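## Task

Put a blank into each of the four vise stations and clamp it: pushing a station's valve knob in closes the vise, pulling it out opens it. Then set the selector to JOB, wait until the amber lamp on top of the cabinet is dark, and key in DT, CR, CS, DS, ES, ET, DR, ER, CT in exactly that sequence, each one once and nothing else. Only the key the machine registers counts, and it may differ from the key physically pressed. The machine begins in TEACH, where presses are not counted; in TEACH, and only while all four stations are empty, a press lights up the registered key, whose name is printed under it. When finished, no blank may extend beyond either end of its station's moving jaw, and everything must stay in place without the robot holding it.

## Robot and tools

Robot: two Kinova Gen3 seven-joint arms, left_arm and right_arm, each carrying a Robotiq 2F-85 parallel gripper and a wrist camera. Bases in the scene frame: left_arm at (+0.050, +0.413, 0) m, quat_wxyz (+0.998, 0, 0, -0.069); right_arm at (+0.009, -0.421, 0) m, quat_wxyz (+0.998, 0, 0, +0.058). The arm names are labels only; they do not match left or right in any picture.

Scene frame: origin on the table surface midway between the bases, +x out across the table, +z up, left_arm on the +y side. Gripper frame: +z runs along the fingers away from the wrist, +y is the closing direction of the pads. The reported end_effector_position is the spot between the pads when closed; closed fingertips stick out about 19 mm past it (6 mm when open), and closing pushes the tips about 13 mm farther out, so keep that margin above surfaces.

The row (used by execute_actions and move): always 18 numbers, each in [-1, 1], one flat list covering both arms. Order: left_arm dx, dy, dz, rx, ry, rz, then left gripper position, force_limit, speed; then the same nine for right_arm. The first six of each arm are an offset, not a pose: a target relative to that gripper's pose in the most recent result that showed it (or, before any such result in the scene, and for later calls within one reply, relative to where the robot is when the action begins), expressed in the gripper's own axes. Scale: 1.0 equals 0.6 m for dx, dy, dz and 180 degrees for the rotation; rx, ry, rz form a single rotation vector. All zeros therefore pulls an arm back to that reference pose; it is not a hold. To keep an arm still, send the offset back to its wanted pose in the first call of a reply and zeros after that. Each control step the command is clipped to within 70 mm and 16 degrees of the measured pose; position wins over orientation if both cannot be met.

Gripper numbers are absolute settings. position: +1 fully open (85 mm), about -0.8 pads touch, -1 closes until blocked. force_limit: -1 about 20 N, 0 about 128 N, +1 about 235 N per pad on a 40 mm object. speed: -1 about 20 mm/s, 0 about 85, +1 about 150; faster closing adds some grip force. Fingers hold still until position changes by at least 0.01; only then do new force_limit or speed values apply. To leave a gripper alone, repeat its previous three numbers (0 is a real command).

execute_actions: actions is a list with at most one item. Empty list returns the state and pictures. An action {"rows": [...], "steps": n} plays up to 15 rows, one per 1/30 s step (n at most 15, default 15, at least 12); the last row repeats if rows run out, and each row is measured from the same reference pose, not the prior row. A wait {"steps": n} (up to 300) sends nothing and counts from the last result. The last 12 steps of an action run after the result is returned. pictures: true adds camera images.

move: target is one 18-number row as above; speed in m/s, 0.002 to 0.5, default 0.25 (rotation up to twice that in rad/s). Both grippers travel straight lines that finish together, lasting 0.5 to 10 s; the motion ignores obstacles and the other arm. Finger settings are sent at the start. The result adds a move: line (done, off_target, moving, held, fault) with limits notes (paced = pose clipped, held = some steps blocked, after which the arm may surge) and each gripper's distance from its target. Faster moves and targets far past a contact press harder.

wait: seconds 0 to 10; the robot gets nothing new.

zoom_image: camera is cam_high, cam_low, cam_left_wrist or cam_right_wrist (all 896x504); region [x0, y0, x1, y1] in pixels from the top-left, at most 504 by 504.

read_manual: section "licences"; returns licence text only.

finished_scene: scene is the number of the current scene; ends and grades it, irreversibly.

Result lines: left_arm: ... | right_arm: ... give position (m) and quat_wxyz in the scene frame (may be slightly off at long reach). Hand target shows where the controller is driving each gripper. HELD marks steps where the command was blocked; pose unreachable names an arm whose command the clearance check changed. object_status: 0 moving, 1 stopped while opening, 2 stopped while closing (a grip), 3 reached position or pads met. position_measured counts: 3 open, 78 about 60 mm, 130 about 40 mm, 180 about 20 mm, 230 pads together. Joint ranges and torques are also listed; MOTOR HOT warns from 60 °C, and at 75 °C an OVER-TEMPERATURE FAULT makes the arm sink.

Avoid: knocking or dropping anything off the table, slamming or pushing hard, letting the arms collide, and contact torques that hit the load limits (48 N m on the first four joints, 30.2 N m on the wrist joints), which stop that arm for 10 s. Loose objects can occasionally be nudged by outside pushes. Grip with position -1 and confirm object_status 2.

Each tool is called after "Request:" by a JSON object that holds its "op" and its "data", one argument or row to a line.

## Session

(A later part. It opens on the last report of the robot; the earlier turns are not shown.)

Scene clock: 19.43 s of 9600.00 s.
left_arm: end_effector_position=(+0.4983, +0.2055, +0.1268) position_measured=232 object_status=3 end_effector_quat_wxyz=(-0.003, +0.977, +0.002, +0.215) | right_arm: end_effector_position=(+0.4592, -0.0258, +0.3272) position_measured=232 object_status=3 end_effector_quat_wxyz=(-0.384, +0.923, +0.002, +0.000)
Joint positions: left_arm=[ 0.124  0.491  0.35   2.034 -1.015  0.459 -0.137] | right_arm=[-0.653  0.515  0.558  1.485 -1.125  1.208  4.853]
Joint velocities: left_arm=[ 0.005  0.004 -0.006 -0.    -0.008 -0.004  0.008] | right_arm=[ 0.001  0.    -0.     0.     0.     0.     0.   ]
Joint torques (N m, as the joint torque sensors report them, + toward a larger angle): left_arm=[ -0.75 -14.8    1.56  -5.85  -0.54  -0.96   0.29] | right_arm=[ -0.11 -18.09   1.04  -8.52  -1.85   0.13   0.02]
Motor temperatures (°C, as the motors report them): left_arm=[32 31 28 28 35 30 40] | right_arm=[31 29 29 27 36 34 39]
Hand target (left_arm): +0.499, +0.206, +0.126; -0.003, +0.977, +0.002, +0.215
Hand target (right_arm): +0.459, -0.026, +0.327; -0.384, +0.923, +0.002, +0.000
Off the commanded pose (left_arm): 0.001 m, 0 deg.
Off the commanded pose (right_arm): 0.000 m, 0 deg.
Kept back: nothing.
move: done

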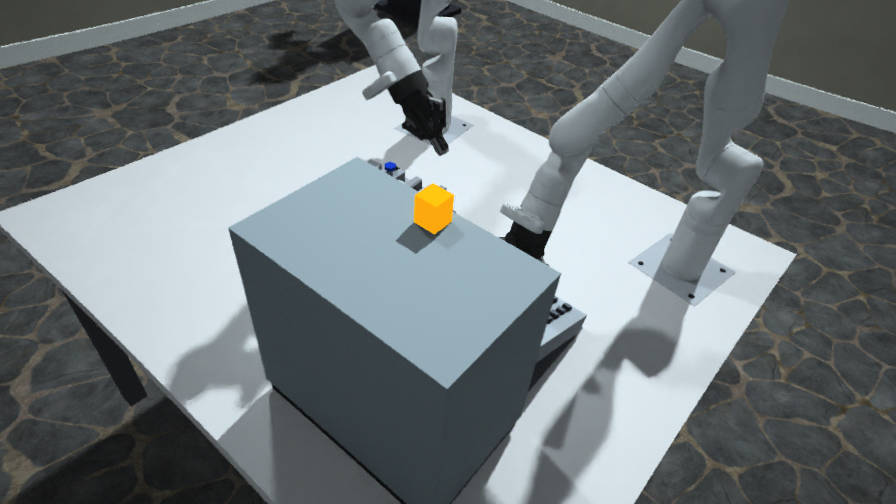

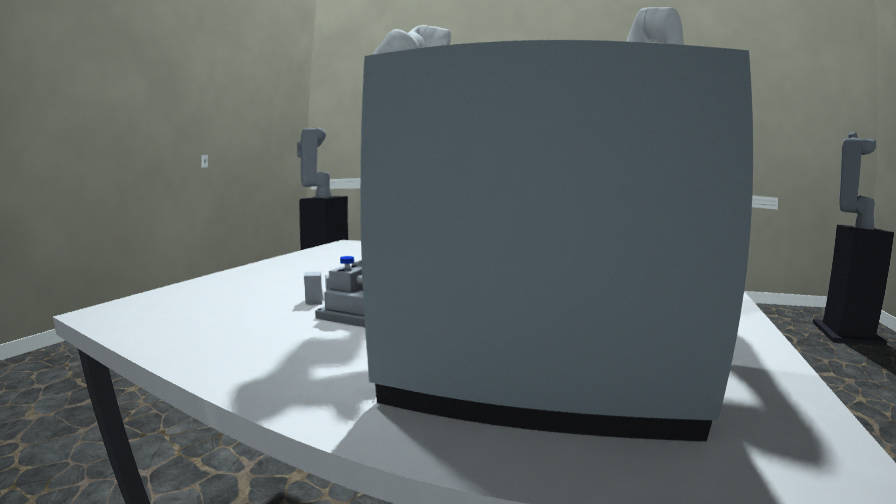

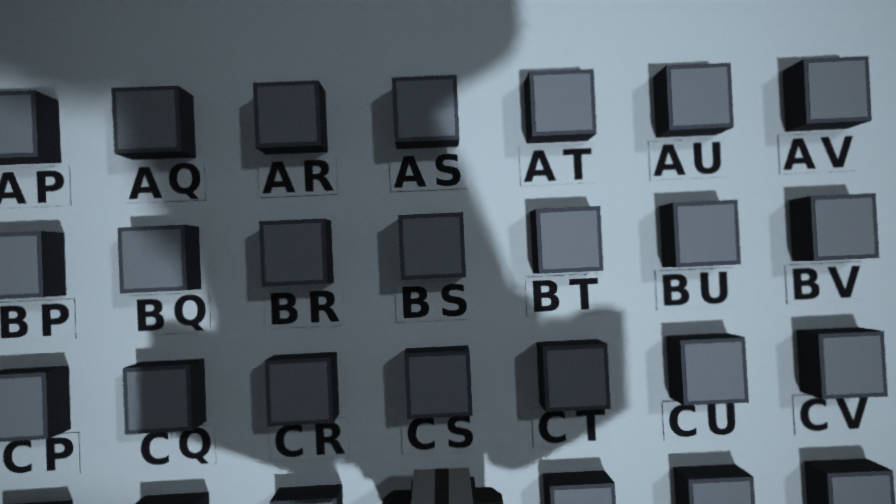

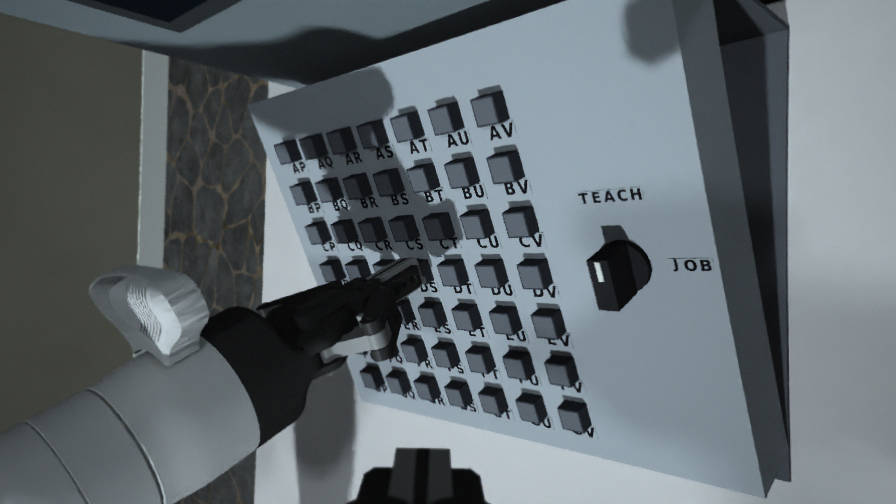

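Just touching, it seems. A few more mm.

Request:
{"op": "move", "data": {
  "target": [0,0,0.006,0,0,0,-1,0,0,0,0,0,0,0,0,-1,0,0],
  "speed": 0.01
}}

Scene clock: 20.37 s of 9600.00 s.
left_arm: end_effector_position=(+0.4988, +0.2055, +0.1258) position_measured=232 object_status=3 end_effector_quat_wxyz=(-0.003, +0.976, +0.001, +0.216) | right_arm: end_effector_position=(+0.4592, -0.0258, +0.3272) position_measured=232 object_status=3 end_effector_quat_wxyz=(-0.384, +0.923, +0.002, +0.000)
Joint positions: left_arm=[ 0.13   0.493  0.343  2.035 -1.025  0.454 -0.126] | right_arm=[-0.653  0.515  0.558  1.485 -1.125  1.208  4.853]
Joint velocities: left_arm=[-0.001 -0.    -0.001  0.001 -0.004 -0.003  0.003] | right_arm=[ 0.003 -0.    -0.001 -0.     0.001 -0.     0.   ]
Joint torques (N m, as the joint torque sensors report them, + toward a larger angle): left_arm=[ -1.16 -11.02   0.98  -7.09  -0.66  -1.65   0.04] | right_arm=[ -0.26 -18.02   0.92  -8.5   -1.95  -0.01   0.03]
Motor temperatures (°C, as the motors report them): left_arm=[32 31 28 28 35 30 40] | right_arm=[31 29 29 27 36 34 39]
Hand target (left_arm): +0.500, +0.206, +0.124; -0.003, +0.977, +0.002, +0.215
Hand target (right_arm): +0.459, -0.026, +0.327; -0.384, +0.923, +0.002, +0.000
Off the commanded pose (left_arm): 0.003 m, 0 deg.
Off the commanded pose (right_arm): 0.000 m, 0 deg.
Kept back: nothing.
move: done

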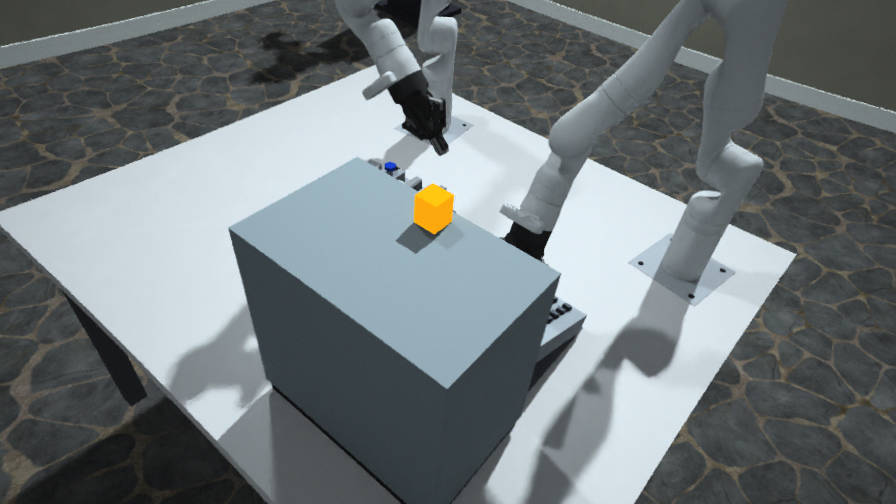

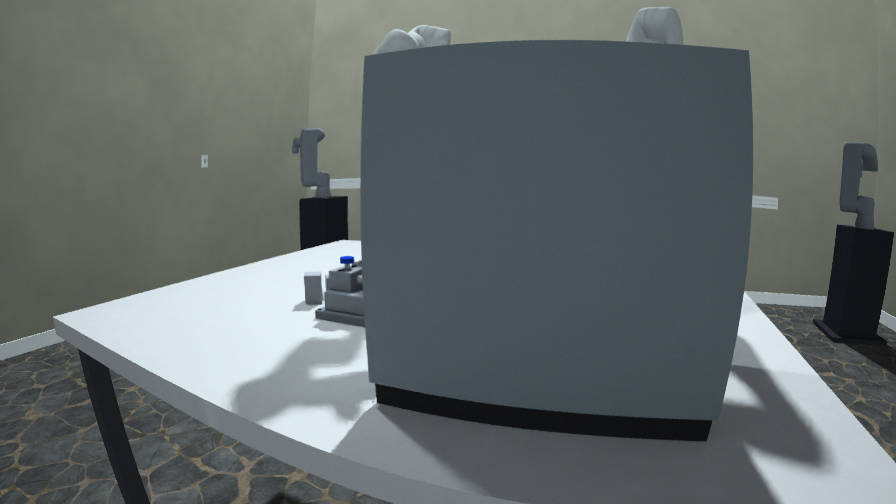

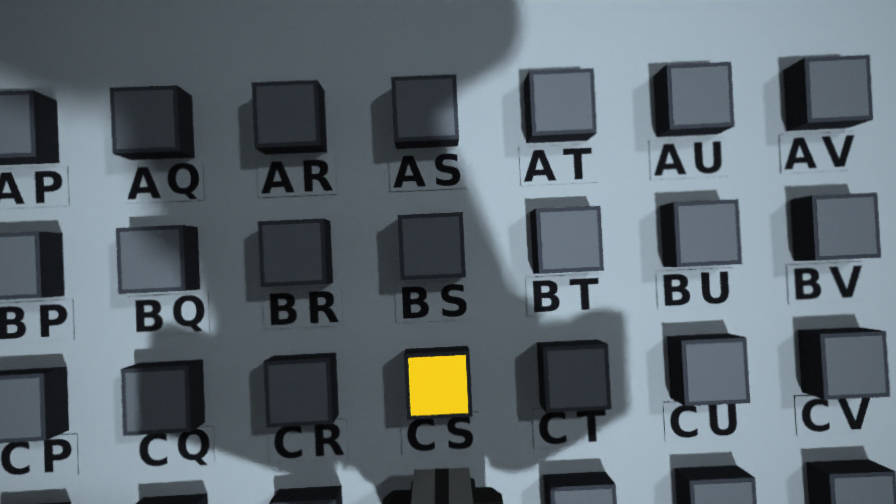

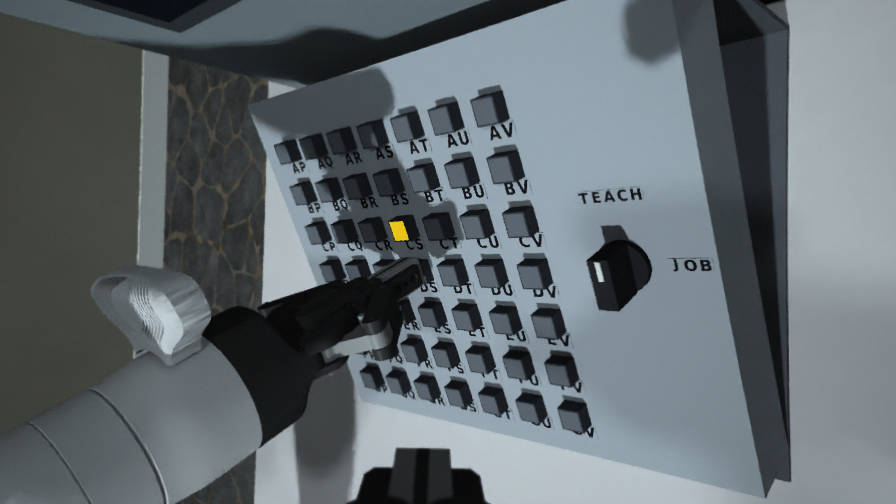

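Request:
{"op": "execute_actions", "data": {
  "actions": [
    {"rows":[[0,0,-0.008,0,0,0,-1,0,0,0,0,0,0,0,0,-1,0,0],[0,0,-0.016,0,0,0,-1,0,0,0,0,0,0,0,0,-1,0,0],[0,0,-0.016,0,0,0,-1,0,0,0,0,0,0,0,0,-1,0,0],[0,0,-0.016,0,0,0,-1,0,0,0,0,0,0,0,0,-1,0,0],[0,0,-0.016,0,0,0,-1,0,0,0,0,0,0,0,0,-1,0,0],[-0.0567,0.0567,-0.016,0,0,0,-1,0,0,0,0,0,0,0,0,-1,0,0]]}
  ]
}}

Request:
{"op": "move", "data": {
  "target": [0,0,0.019,0,0,0,-1,0,0,0,0,0,0,0,0,-1,0,0],
  "speed": 0.02
}}

Scene clock: 21.77 s of 9600.00 s.
left_arm: end_effector_position=(+0.4979, +0.2058, +0.1301) position_measured=232 object_status=3 end_effector_quat_wxyz=(-0.002, +0.976, +0.002, +0.218) | right_arm: end_effector_position=(+0.4592, -0.0258, +0.3272) position_measured=232 object_status=3 end_effector_quat_wxyz=(-0.384, +0.923, +0.002, +0.000)
Joint positions: left_arm=[ 0.124  0.483  0.351  2.037 -1.016  0.46  -0.135] | right_arm=[-0.653  0.515  0.558  1.485 -1.125  1.208  4.853]
Joint velocities: left_arm=[-0.073 -0.146  0.136  0.01   0.185  0.12  -0.162] | right_arm=[-0.001  0.001  0.001 -0.    -0.    -0.    -0.   ]
Joint torques (N m, as the joint torque sensors report them, + toward a larger angle): left_arm=[  0.24 -15.51   2.13  -5.89   0.13  -0.32  -0.16] | right_arm=[ -0.23 -17.93   0.9   -8.38  -1.87  -0.02   0.09]
Motor temperatures (°C, as the motors report them): left_arm=[32 31 28 28 35 30 40] | right_arm=[31 29 29 27 36 34 39]
Steps of this call (steps 1 to 39: nothing new was sent; steps 40 to 42: the first 3 steps of this action). Readings (end_effector_position | what the end effector reports):
40: left_arm (+0.4988, +0.2056, +0.1263) | right_arm (+0.4592, -0.0258, +0.3272) | left_arm position_measured=232 object_status=3 | right_arm position_measured=232 object_status=3
41: left_arm (+0.4985, +0.2057, +0.1280) | right_arm (+0.4592, -0.0258, +0.3272) | left_arm position_measured=232 object_status=3 | right_arm position_measured=232 object_status=3
42: the state above

Scene clock: 23.20 s of 9600.00 s.
left_arm: end_effector_position=(+0.4691, +0.1724, +0.1115) position_measured=232 object_status=3 end_effector_quat_wxyz=(-0.003, +0.976, +0.002, +0.216) | right_arm: end_effector_position=(+0.4592, -0.0258, +0.3272) position_measured=232 object_status=3 end_effector_quat_wxyz=(-0.384, +0.923, +0.002, +0.000)
Joint positions: left_arm=[ 0.282  0.514  0.295  2.06  -1.096  0.463  0.06 ] | right_arm=[-0.654  0.515  0.558  1.485 -1.125  1.208  4.853]
Joint velocities: left_arm=[ 0.004 -0.    -0.003  0.002 -0.009 -0.003  0.009] | right_arm=[ 0.002  0.    -0.001 -0.001 -0.    -0.    -0.001]
Joint torques (N m, as the joint torque sensors report them, + toward a larger angle): left_arm=[ -0.73 -13.05   1.34  -5.94  -0.48  -0.97   0.32] | right_arm=[ -0.23 -18.09   0.94  -8.46  -1.82  -0.02   0.07]
Motor temperatures (°C, as the motors report them): left_arm=[32 31 28 28 35 30 40] | right_arm=[31 29 29 27 36 34 39]
Hand target (left_arm): +0.470, +0.172, +0.110; -0.003, +0.976, +0.002, +0.216
Hand target (right_arm): +0.459, -0.026, +0.327; -0.384, +0.923, +0.002, +0.000
Off your previous action's commanded pose (left_arm): 0.004 m, 0 deg at its last step (step 12 of this call).
Off your previous action's commanded pose (right_arm): 0.000 m, 0 deg at its last step (step 12 of this call).
Off the commanded pose (left_arm): 0.002 m, 0 deg.
Off the commanded pose (right_arm): 0.000 m, 0 deg.
Kept back: nothing.
move: done

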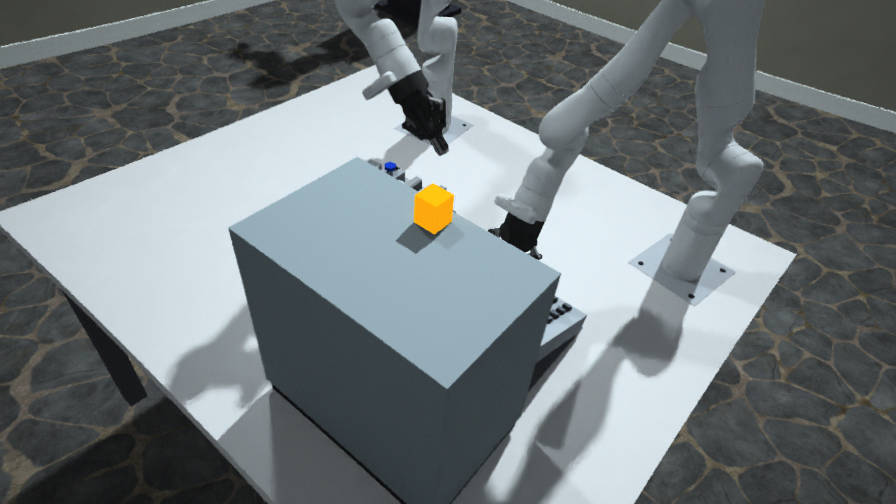

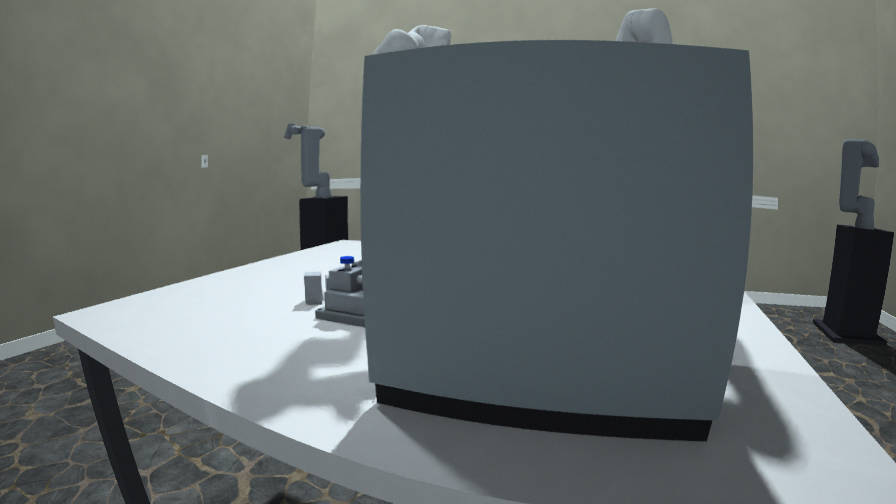

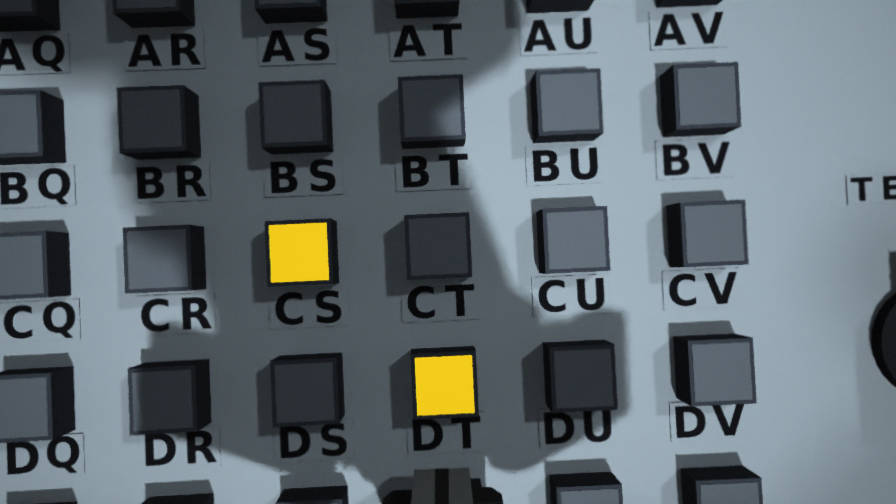

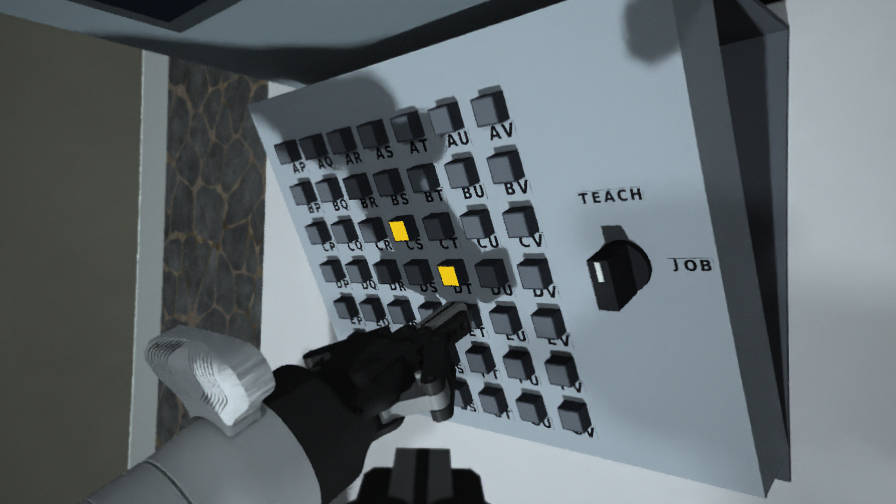

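Request:
{"op": "execute_actions", "data": {
  "actions": [
    {"rows":[[0,0,-0.008,0,0,0,-1,0,0,0,0,0,0,0,0,-1,0,0],[0,0,-0.016,0,0,0,-1,0,0,0,0,0,0,0,0,-1,0,0],[0,0,-0.016,0,0,0,-1,0,0,0,0,0,0,0,0,-1,0,0],[-0.058,0.003,-0.016,0,0,0,-1,0,0,0,0,0,0,0,0,-1,0,0]]}
  ]
}}

Request:
{"op": "move", "data": {
  "target": [0,0,0.019,0,0,0,-1,0,0,0,0,0,0,0,0,-1,0,0],
  "speed": 0.02
}}

Request:
{"op": "execute_actions", "data": {
  "actions": [
    {"rows":[[0,0,-0.008,0,0,0,-1,0,0,0,0,0,0,0,0,-1,0,0],[0,0,-0.016,0,0,0,-1,0,0,0,0,0,0,0,0,-1,0,0],[0,0,-0.016,0,0,0,-1,0,0,0,0,0,0,0,0,-1,0,0],[-0.001,-0.058,-0.016,0,0,0,-1,0,0,0,0,0,0,0,0,-1,0,0]]}
  ]
}}

Request:
{"op": "move", "data": {
  "target": [0,0,0.019,0,0,0,-1,0,0,0,0,0,0,0,0,-1,0,0],
  "speed": 0.02
}}

Request:
{"op": "execute_actions", "data": {
  "actions": [
    {"rows":[[0,0,-0.008,0,0,0,-1,0,0,0,0,0,0,0,0,-1,0,0],[0,0,-0.016,0,0,0,-1,0,0,0,0,0,0,0,0,-1,0,0],[0,0,-0.016,0,0,0,-1,0,0,0,0,0,0,0,0,-1,0,0],[-0.001,-0.058,-0.016,0,0,0,-1,0,0,0,0,0,0,0,0,-1,0,0]]}
  ]
}}

Request:
{"op": "move", "data": {
  "target": [0,0,0.019,0,0,0,-1,0,0,0,0,0,0,0,0,-1,0,0],
  "speed": 0.02
}}

Scene clock: 24.70 s of 9600.00 s.
left_arm: end_effector_position=(+0.4681, +0.1726, +0.1157) position_measured=232 object_status=3 end_effector_quat_wxyz=(-0.003, +0.976, +0.002, +0.218) | right_arm: end_effector_position=(+0.4592, -0.0258, +0.3272) position_measured=232 object_status=3 end_effector_quat_wxyz=(-0.384, +0.923, +0.002, +0.000)
Joint positions: left_arm=[ 0.278  0.504  0.302  2.062 -1.086  0.469  0.051] | right_arm=[-0.654  0.515  0.558  1.485 -1.125  1.208  4.853]
Joint velocities: left_arm=[-0.063 -0.146  0.134  0.012  0.196  0.122 -0.173] | right_arm=[ 0.002 -0.001  0.    -0.001  0.     0.    -0.   ]
Joint torques (N m, as the joint torque sensors report them, + toward a larger angle): left_arm=[  0.67 -15.93   1.97  -4.62  -0.33   0.17  -0.02] | right_arm=[  0.01 -18.01   1.17  -8.47  -1.95   0.05   0.09]
Motor temperatures (°C, as the motors report them): left_arm=[32 31 28 28 35 30 40] | right_arm=[31 29 29 27 36 34 39]
Steps of this call (steps 1 to 42: nothing new was sent; steps 43 to 45: the first 3 steps of this action). Readings (end_effector_position | what the end effector reports):
43: left_arm (+0.4691, +0.1725, +0.1120) | right_arm (+0.4592, -0.0258, +0.3272) | left_arm position_measured=232 object_status=3 | right_arm position_measured=232 object_status=3
44: left_arm (+0.4688, +0.1725, +0.1136) | right_arm (+0.4592, -0.0258, +0.3272) | left_arm position_measured=232 object_status=3 | right_arm position_measured=232 object_status=3
45: the state above

Scene clock: 26.00 s of 9600.00 s.
left_arm: end_effector_position=(+0.4384, +0.1713, +0.0968) position_measured=232 object_status=3 end_effector_quat_wxyz=(-0.003, +0.976, +0.002, +0.217) | right_arm: end_effector_position=(+0.4592, -0.0258, +0.3272) position_measured=232 object_status=3 end_effector_quat_wxyz=(-0.384, +0.923, +0.002, +0.000)
Joint positions: left_arm=[ 0.387  0.511  0.224  2.142 -1.216  0.419  0.253] | right_arm=[-0.654  0.515  0.558  1.485 -1.125  1.208  4.853]
Joint velocities: left_arm=[ 0.006  0.    -0.005  0.003 -0.012 -0.002  0.012] | right_arm=[ 0.    -0.001 -0.     0.     0.    -0.001 -0.001]
Joint torques (N m, as the joint torque sensors report them, + toward a larger angle): left_arm=[ -0.69 -11.74   0.39  -5.96  -0.59  -0.74   0.28] | right_arm=[ -0.15 -18.11   1.12  -8.49  -1.91  -0.01   0.04]
Motor temperatures (°C, as the motors report them): left_arm=[32 32 28 28 35 30 40] | right_arm=[31 30 29 27 36 34 39]
Hand target (left_arm): +0.439, +0.171, +0.095; -0.004, +0.976, +0.003, +0.216
Hand target (right_arm): +0.459, -0.026, +0.327; -0.384, +0.923, +0.002, +0.000
Off your previous action's commanded pose (left_arm): 0.002 m, 0 deg at its last step (step 12 of this call).
Off your previous action's commanded pose (right_arm): 0.000 m, 0 deg at its last step (step 12 of this call).
Off the commanded pose (left_arm): 0.002 m, 0 deg.
Off the commanded pose (right_arm): 0.000 m, 0 deg.
Kept back: nothing.
move: done

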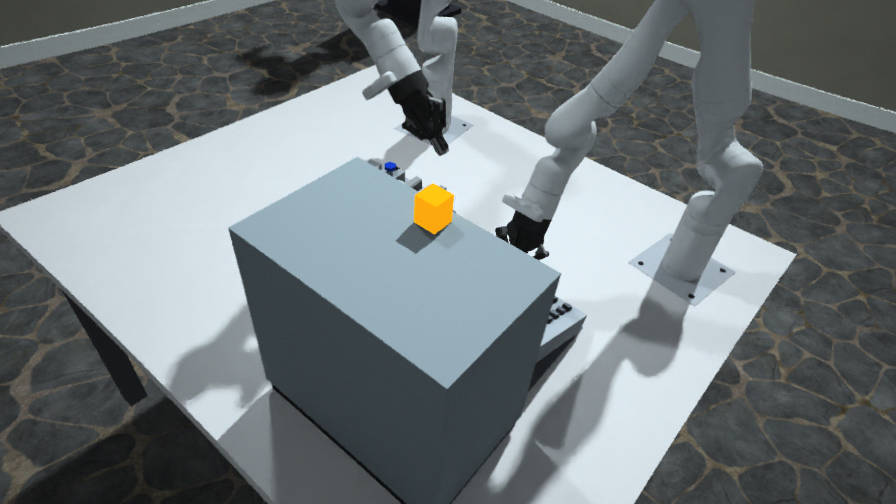

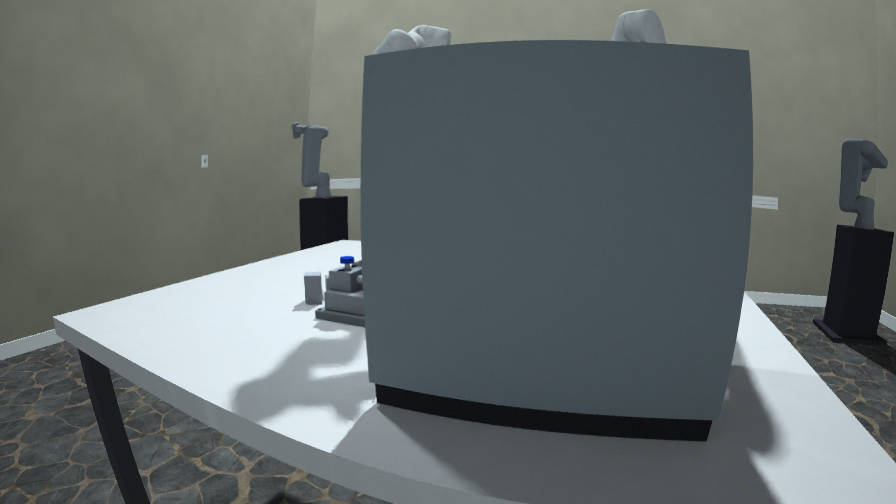

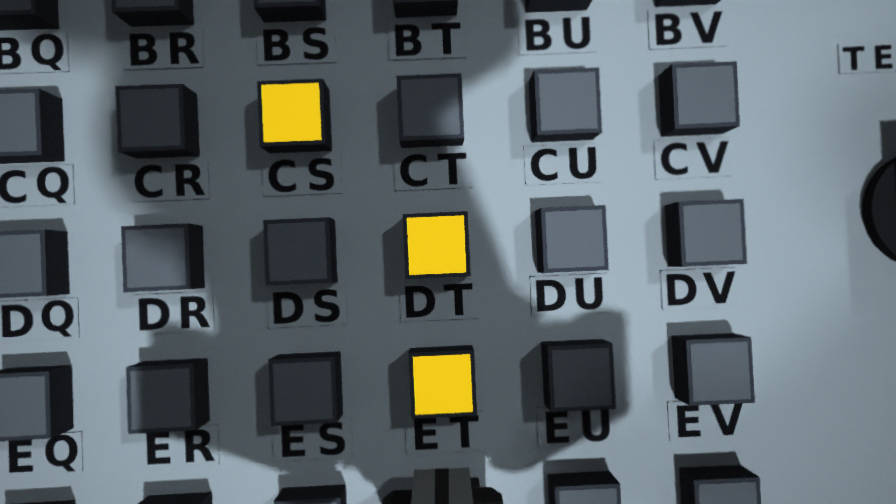

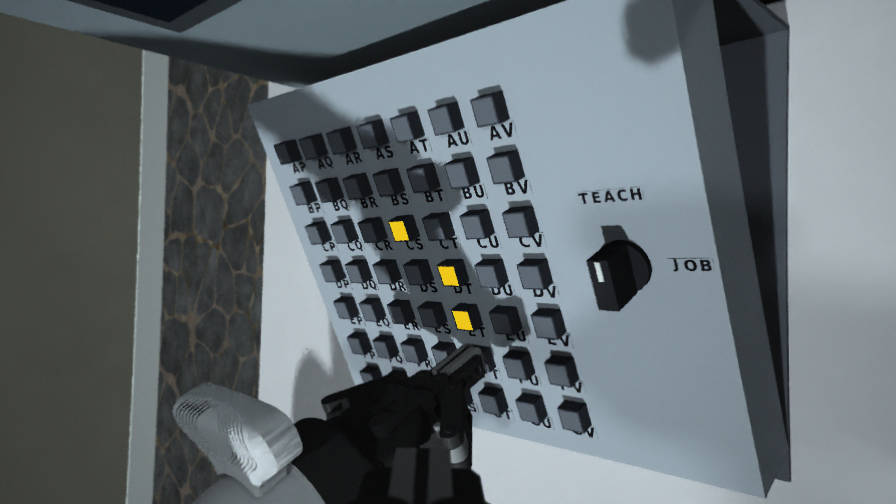

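Scene clock: 26.10 s of 9600.00 s.
left_arm: end_effector_position=(+0.4374, +0.1713, +0.1010) position_measured=232 object_status=3 end_effector_quat_wxyz=(-0.003, +0.976, +0.003, +0.218) | right_arm: end_effector_position=(+0.4592, -0.0258, +0.3272) position_measured=232 object_status=3 end_effector_quat_wxyz=(-0.384, +0.923, +0.002, +0.000)
Joint positions: left_arm=[ 0.383  0.499  0.232  2.144 -1.203  0.425  0.241] | right_arm=[-0.654  0.515  0.558  1.485 -1.125  1.208  4.853]
Joint velocities: left_arm=[-0.062 -0.155  0.141  0.017  0.238  0.12  -0.214] | right_arm=[ 0.     0.001  0.001  0.001  0.001 -0.    -0.   ]
Joint torques (N m, as the joint torque sensors report them, + toward a larger angle): left_arm=[ -0.16 -14.93   1.26  -4.71  -0.19   0.2    0.06] | right_arm=[ -0.26 -18.16   1.05  -8.39  -1.92   0.04   0.07]
Motor temperatures (°C, as the motors report them): left_arm=[32 32 28 28 35 30 40] | right_arm=[31 30 29 27 36 34 39]
Steps of this call (steps 1 to 3: the first 3 steps of this action). Readings (end_effector_position | what the end effector reports):
1: left_arm (+0.4384, +0.1713, +0.0973) | right_arm (+0.4592, -0.0258, +0.3272) | left_arm position_measured=232 object_status=3 | right_arm position_measured=232 object_status=3
2: left_arm (+0.4381, +0.1713, +0.0989) | right_arm (+0.4592, -0.0258, +0.3272) | left_arm position_measured=232 object_status=3 | right_arm position_measured=232 object_status=3
3: the state above

Scene clock: 27.47 s of 9600.00 s.
left_arm: end_effector_position=(+0.4372, +0.2059, +0.0966) position_measured=232 object_status=3 end_effector_quat_wxyz=(-0.003, +0.976, +0.002, +0.218) | right_arm: end_effector_position=(+0.4592, -0.0258, +0.3272) position_measured=232 object_status=3 end_effector_quat_wxyz=(-0.384, +0.923, +0.002, +0.000)
Joint positions: left_arm=[ 0.351  0.474  0.164  2.217 -1.314  0.342  0.292] | right_arm=[-0.654  0.515  0.558  1.485 -1.125  1.208  4.853]
Joint velocities: left_arm=[ 0.008  0.    -0.008  0.004 -0.02  -0.005  0.021] | right_arm=[-0.001 -0.001 -0.001  0.     0.     0.001  0.   ]
Joint torques (N m, as the joint torque sensors report them, + toward a larger angle): left_arm=[ -0.99 -10.19  -0.1   -6.7   -0.24  -0.79   0.38] | right_arm=[ -0.12 -18.2    1.09  -8.51  -1.98   0.03   0.07]
Motor temperatures (°C, as the motors report them): left_arm=[32 32 28 28 35 30 40] | right_arm=[31 30 29 27 36 34 39]
Hand target (left_arm): +0.438, +0.206, +0.095; -0.003, +0.976, +0.002, +0.217
Hand target (right_arm): +0.459, -0.026, +0.327; -0.384, +0.923, +0.002, +0.000
Off your previous action's commanded pose (left_arm): 0.001 m, 0 deg at its last step (step 12 of this call).
Off your previous action's commanded pose (right_arm): 0.000 m, 0 deg at its last step (step 12 of this call).
Off the commanded pose (left_arm): 0.002 m, 0 deg.
Off the commanded pose (right_arm): 0.000 m, 0 deg.
Kept back: nothing.
move: done

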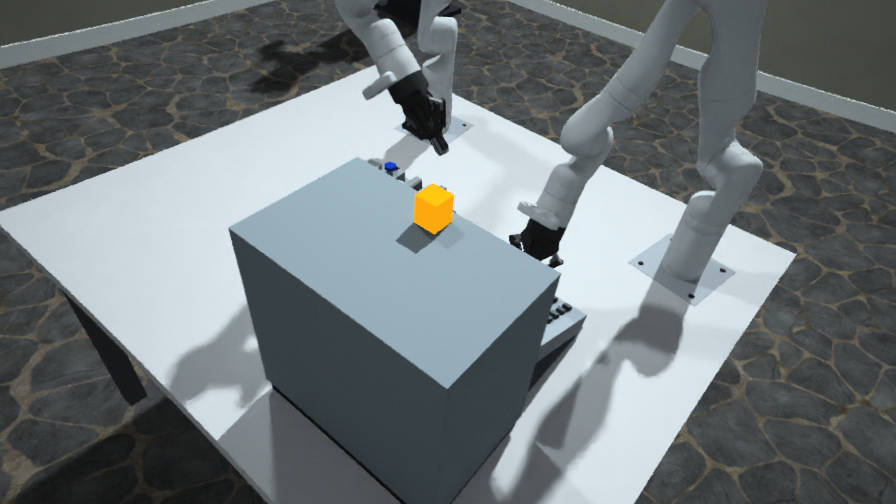

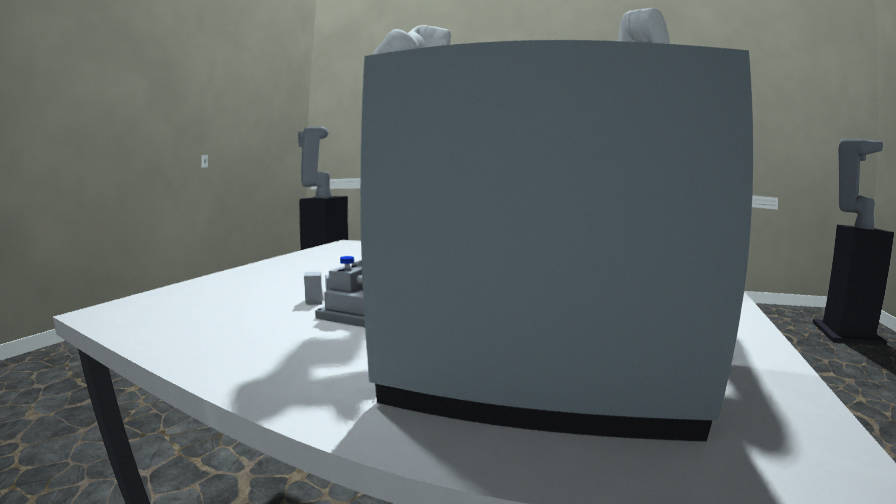

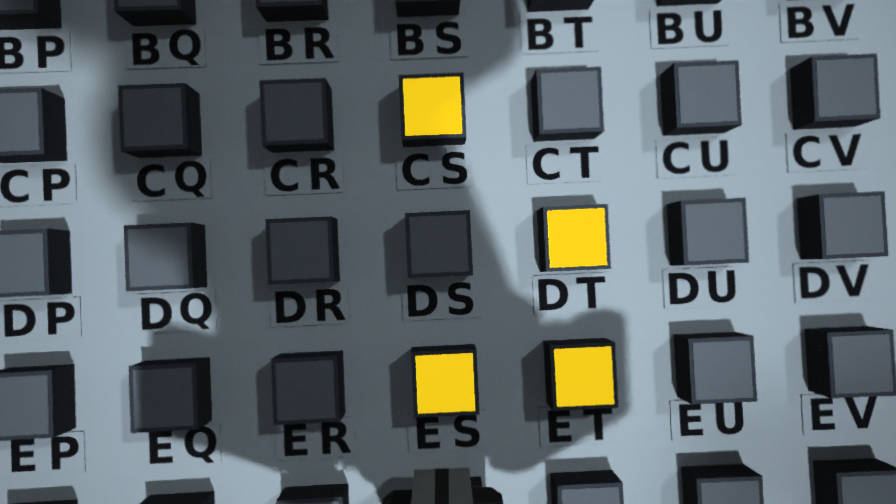

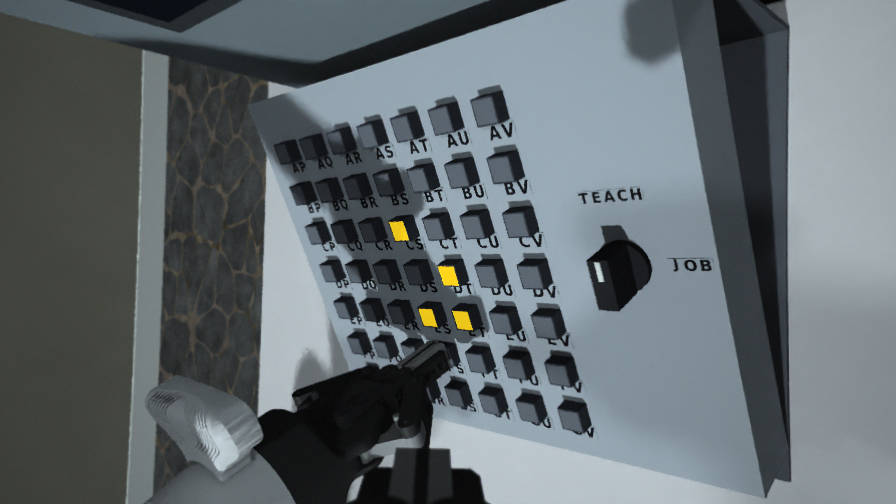

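Scene clock: 27.57 s of 9600.00 s.
left_arm: end_effector_position=(+0.4364, +0.2060, +0.1008) position_measured=232 object_status=3 end_effector_quat_wxyz=(-0.002, +0.976, +0.003, +0.219) | right_arm: end_effector_position=(+0.4592, -0.0258, +0.3272) position_measured=232 object_status=3 end_effector_quat_wxyz=(-0.384, +0.923, +0.002, +0.000)
Joint positions: left_arm=[ 0.346  0.462  0.172  2.22  -1.299  0.347  0.278] | right_arm=[-0.654  0.515  0.558  1.485 -1.125  1.208  4.853]
Joint velocities: left_arm=[-0.075 -0.168  0.155  0.027  0.297  0.116 -0.271] | right_arm=[-0.     0.     0.     0.001  0.     0.001  0.001]
Joint torques (N m, as the joint torque sensors report them, + toward a larger angle): left_arm=[ -0.01 -14.06   1.41  -4.06  -0.02   0.01   0.56] | right_arm=[ -0.04 -17.98   0.89  -8.42  -1.94   0.12   0.11]
Motor temperatures (°C, as the motors report them): left_arm=[32 32 28 28 35 30 40] | right_arm=[31 30 29 27 36 34 39]
Steps of this call (steps 1 to 3: the first 3 steps of this action). Readings (end_effector_position | what the end effector reports):
1: left_arm (+0.4372, +0.2059, +0.0971) | right_arm (+0.4592, -0.0258, +0.3272) | left_arm position_measured=232 object_status=3 | right_arm position_measured=232 object_status=3
2: left_arm (+0.4370, +0.2060, +0.0987) | right_arm (+0.4592, -0.0258, +0.3272) | left_arm position_measured=232 object_status=3 | right_arm position_measured=232 object_status=3
3: the state above

Scene clock: 28.93 s of 9600.00 s.
left_arm: end_effector_position=(+0.4361, +0.2404, +0.0966) position_measured=232 object_status=3 end_effector_quat_wxyz=(-0.003, +0.976, +0.002, +0.218) | right_arm: end_effector_position=(+0.4592, -0.0258, +0.3272) position_measured=232 object_status=3 end_effector_quat_wxyz=(-0.384, +0.923, +0.002, +0.000)
Joint positions: left_arm=[ 0.318  0.442  0.088  2.284 -1.453  0.261  0.358] | right_arm=[-0.654  0.515  0.558  1.485 -1.125  1.208  4.853]
Joint velocities: left_arm=[ 0.014 -0.001 -0.017  0.006 -0.047 -0.011  0.05 ] | right_arm=[-0.001 -0.001  0.001  0.001 -0.    -0.     0.   ]
Joint torques (N m, as the joint torque sensors report them, + toward a larger angle): left_arm=[-0.32 -8.82 -0.78 -6.49 -0.08 -0.15  0.02] | right_arm=[ -0.15 -18.09   1.15  -8.53  -1.89   0.04   0.12]
Motor temperatures (°C, as the motors report them): left_arm=[32 32 28 28 35 30 40] | right_arm=[31 30 29 27 36 34 39]
Hand target (left_arm): +0.437, +0.240, +0.095; -0.003, +0.976, +0.002, +0.217
Hand target (right_arm): +0.459, -0.026, +0.327; -0.384, +0.923, +0.002, +0.000
Off your previous action's commanded pose (left_arm): 0.001 m, 0 deg at its last step (step 12 of this call).
Off your previous action's commanded pose (right_arm): 0.000 m, 0 deg at its last step (step 12 of this call).
Off the commanded pose (left_arm): 0.002 m, 0 deg.
Off the commanded pose (right_arm): 0.000 m, 0 deg.
Kept back: nothing.
move: done

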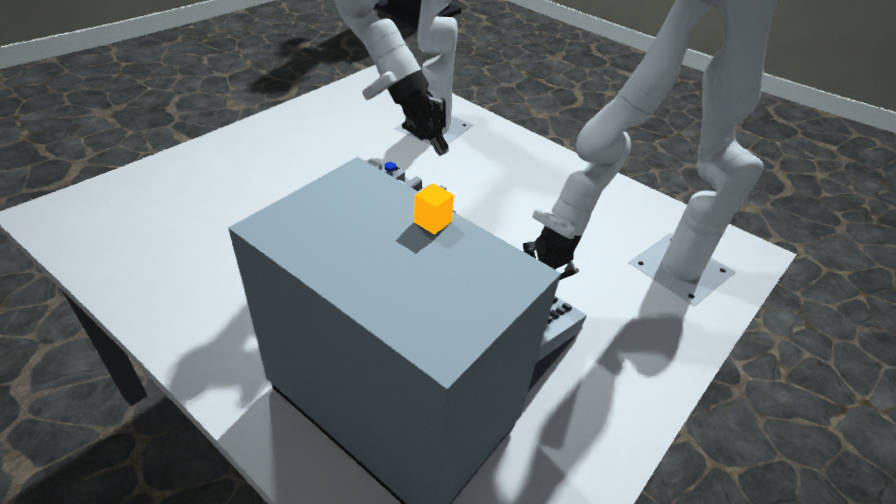

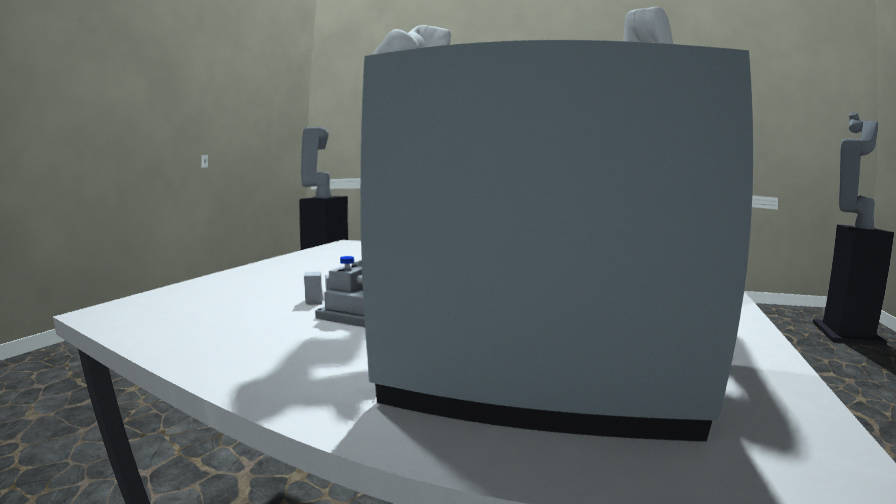

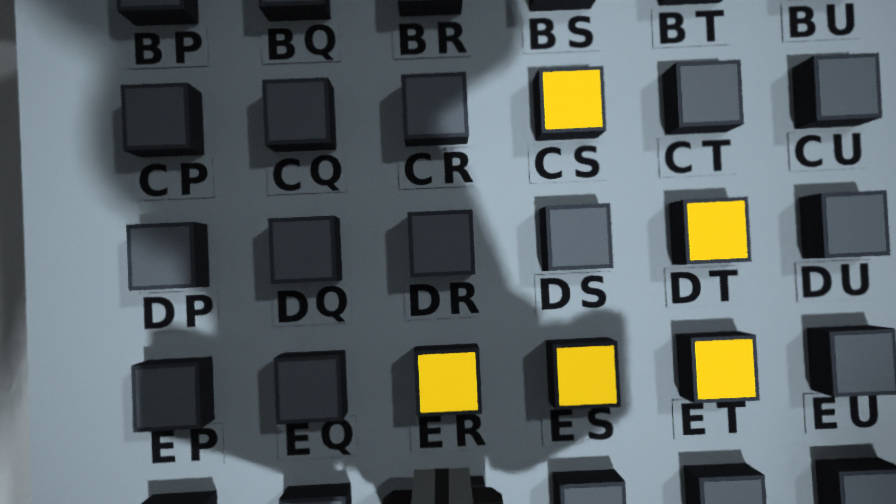

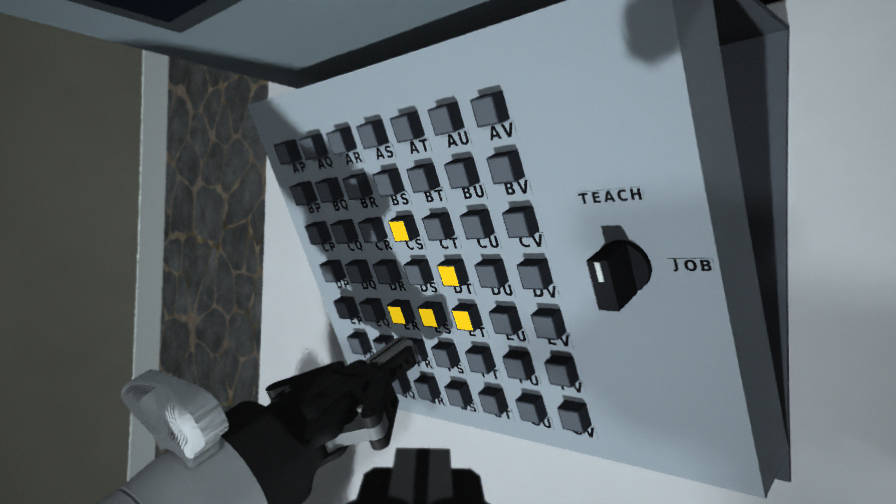

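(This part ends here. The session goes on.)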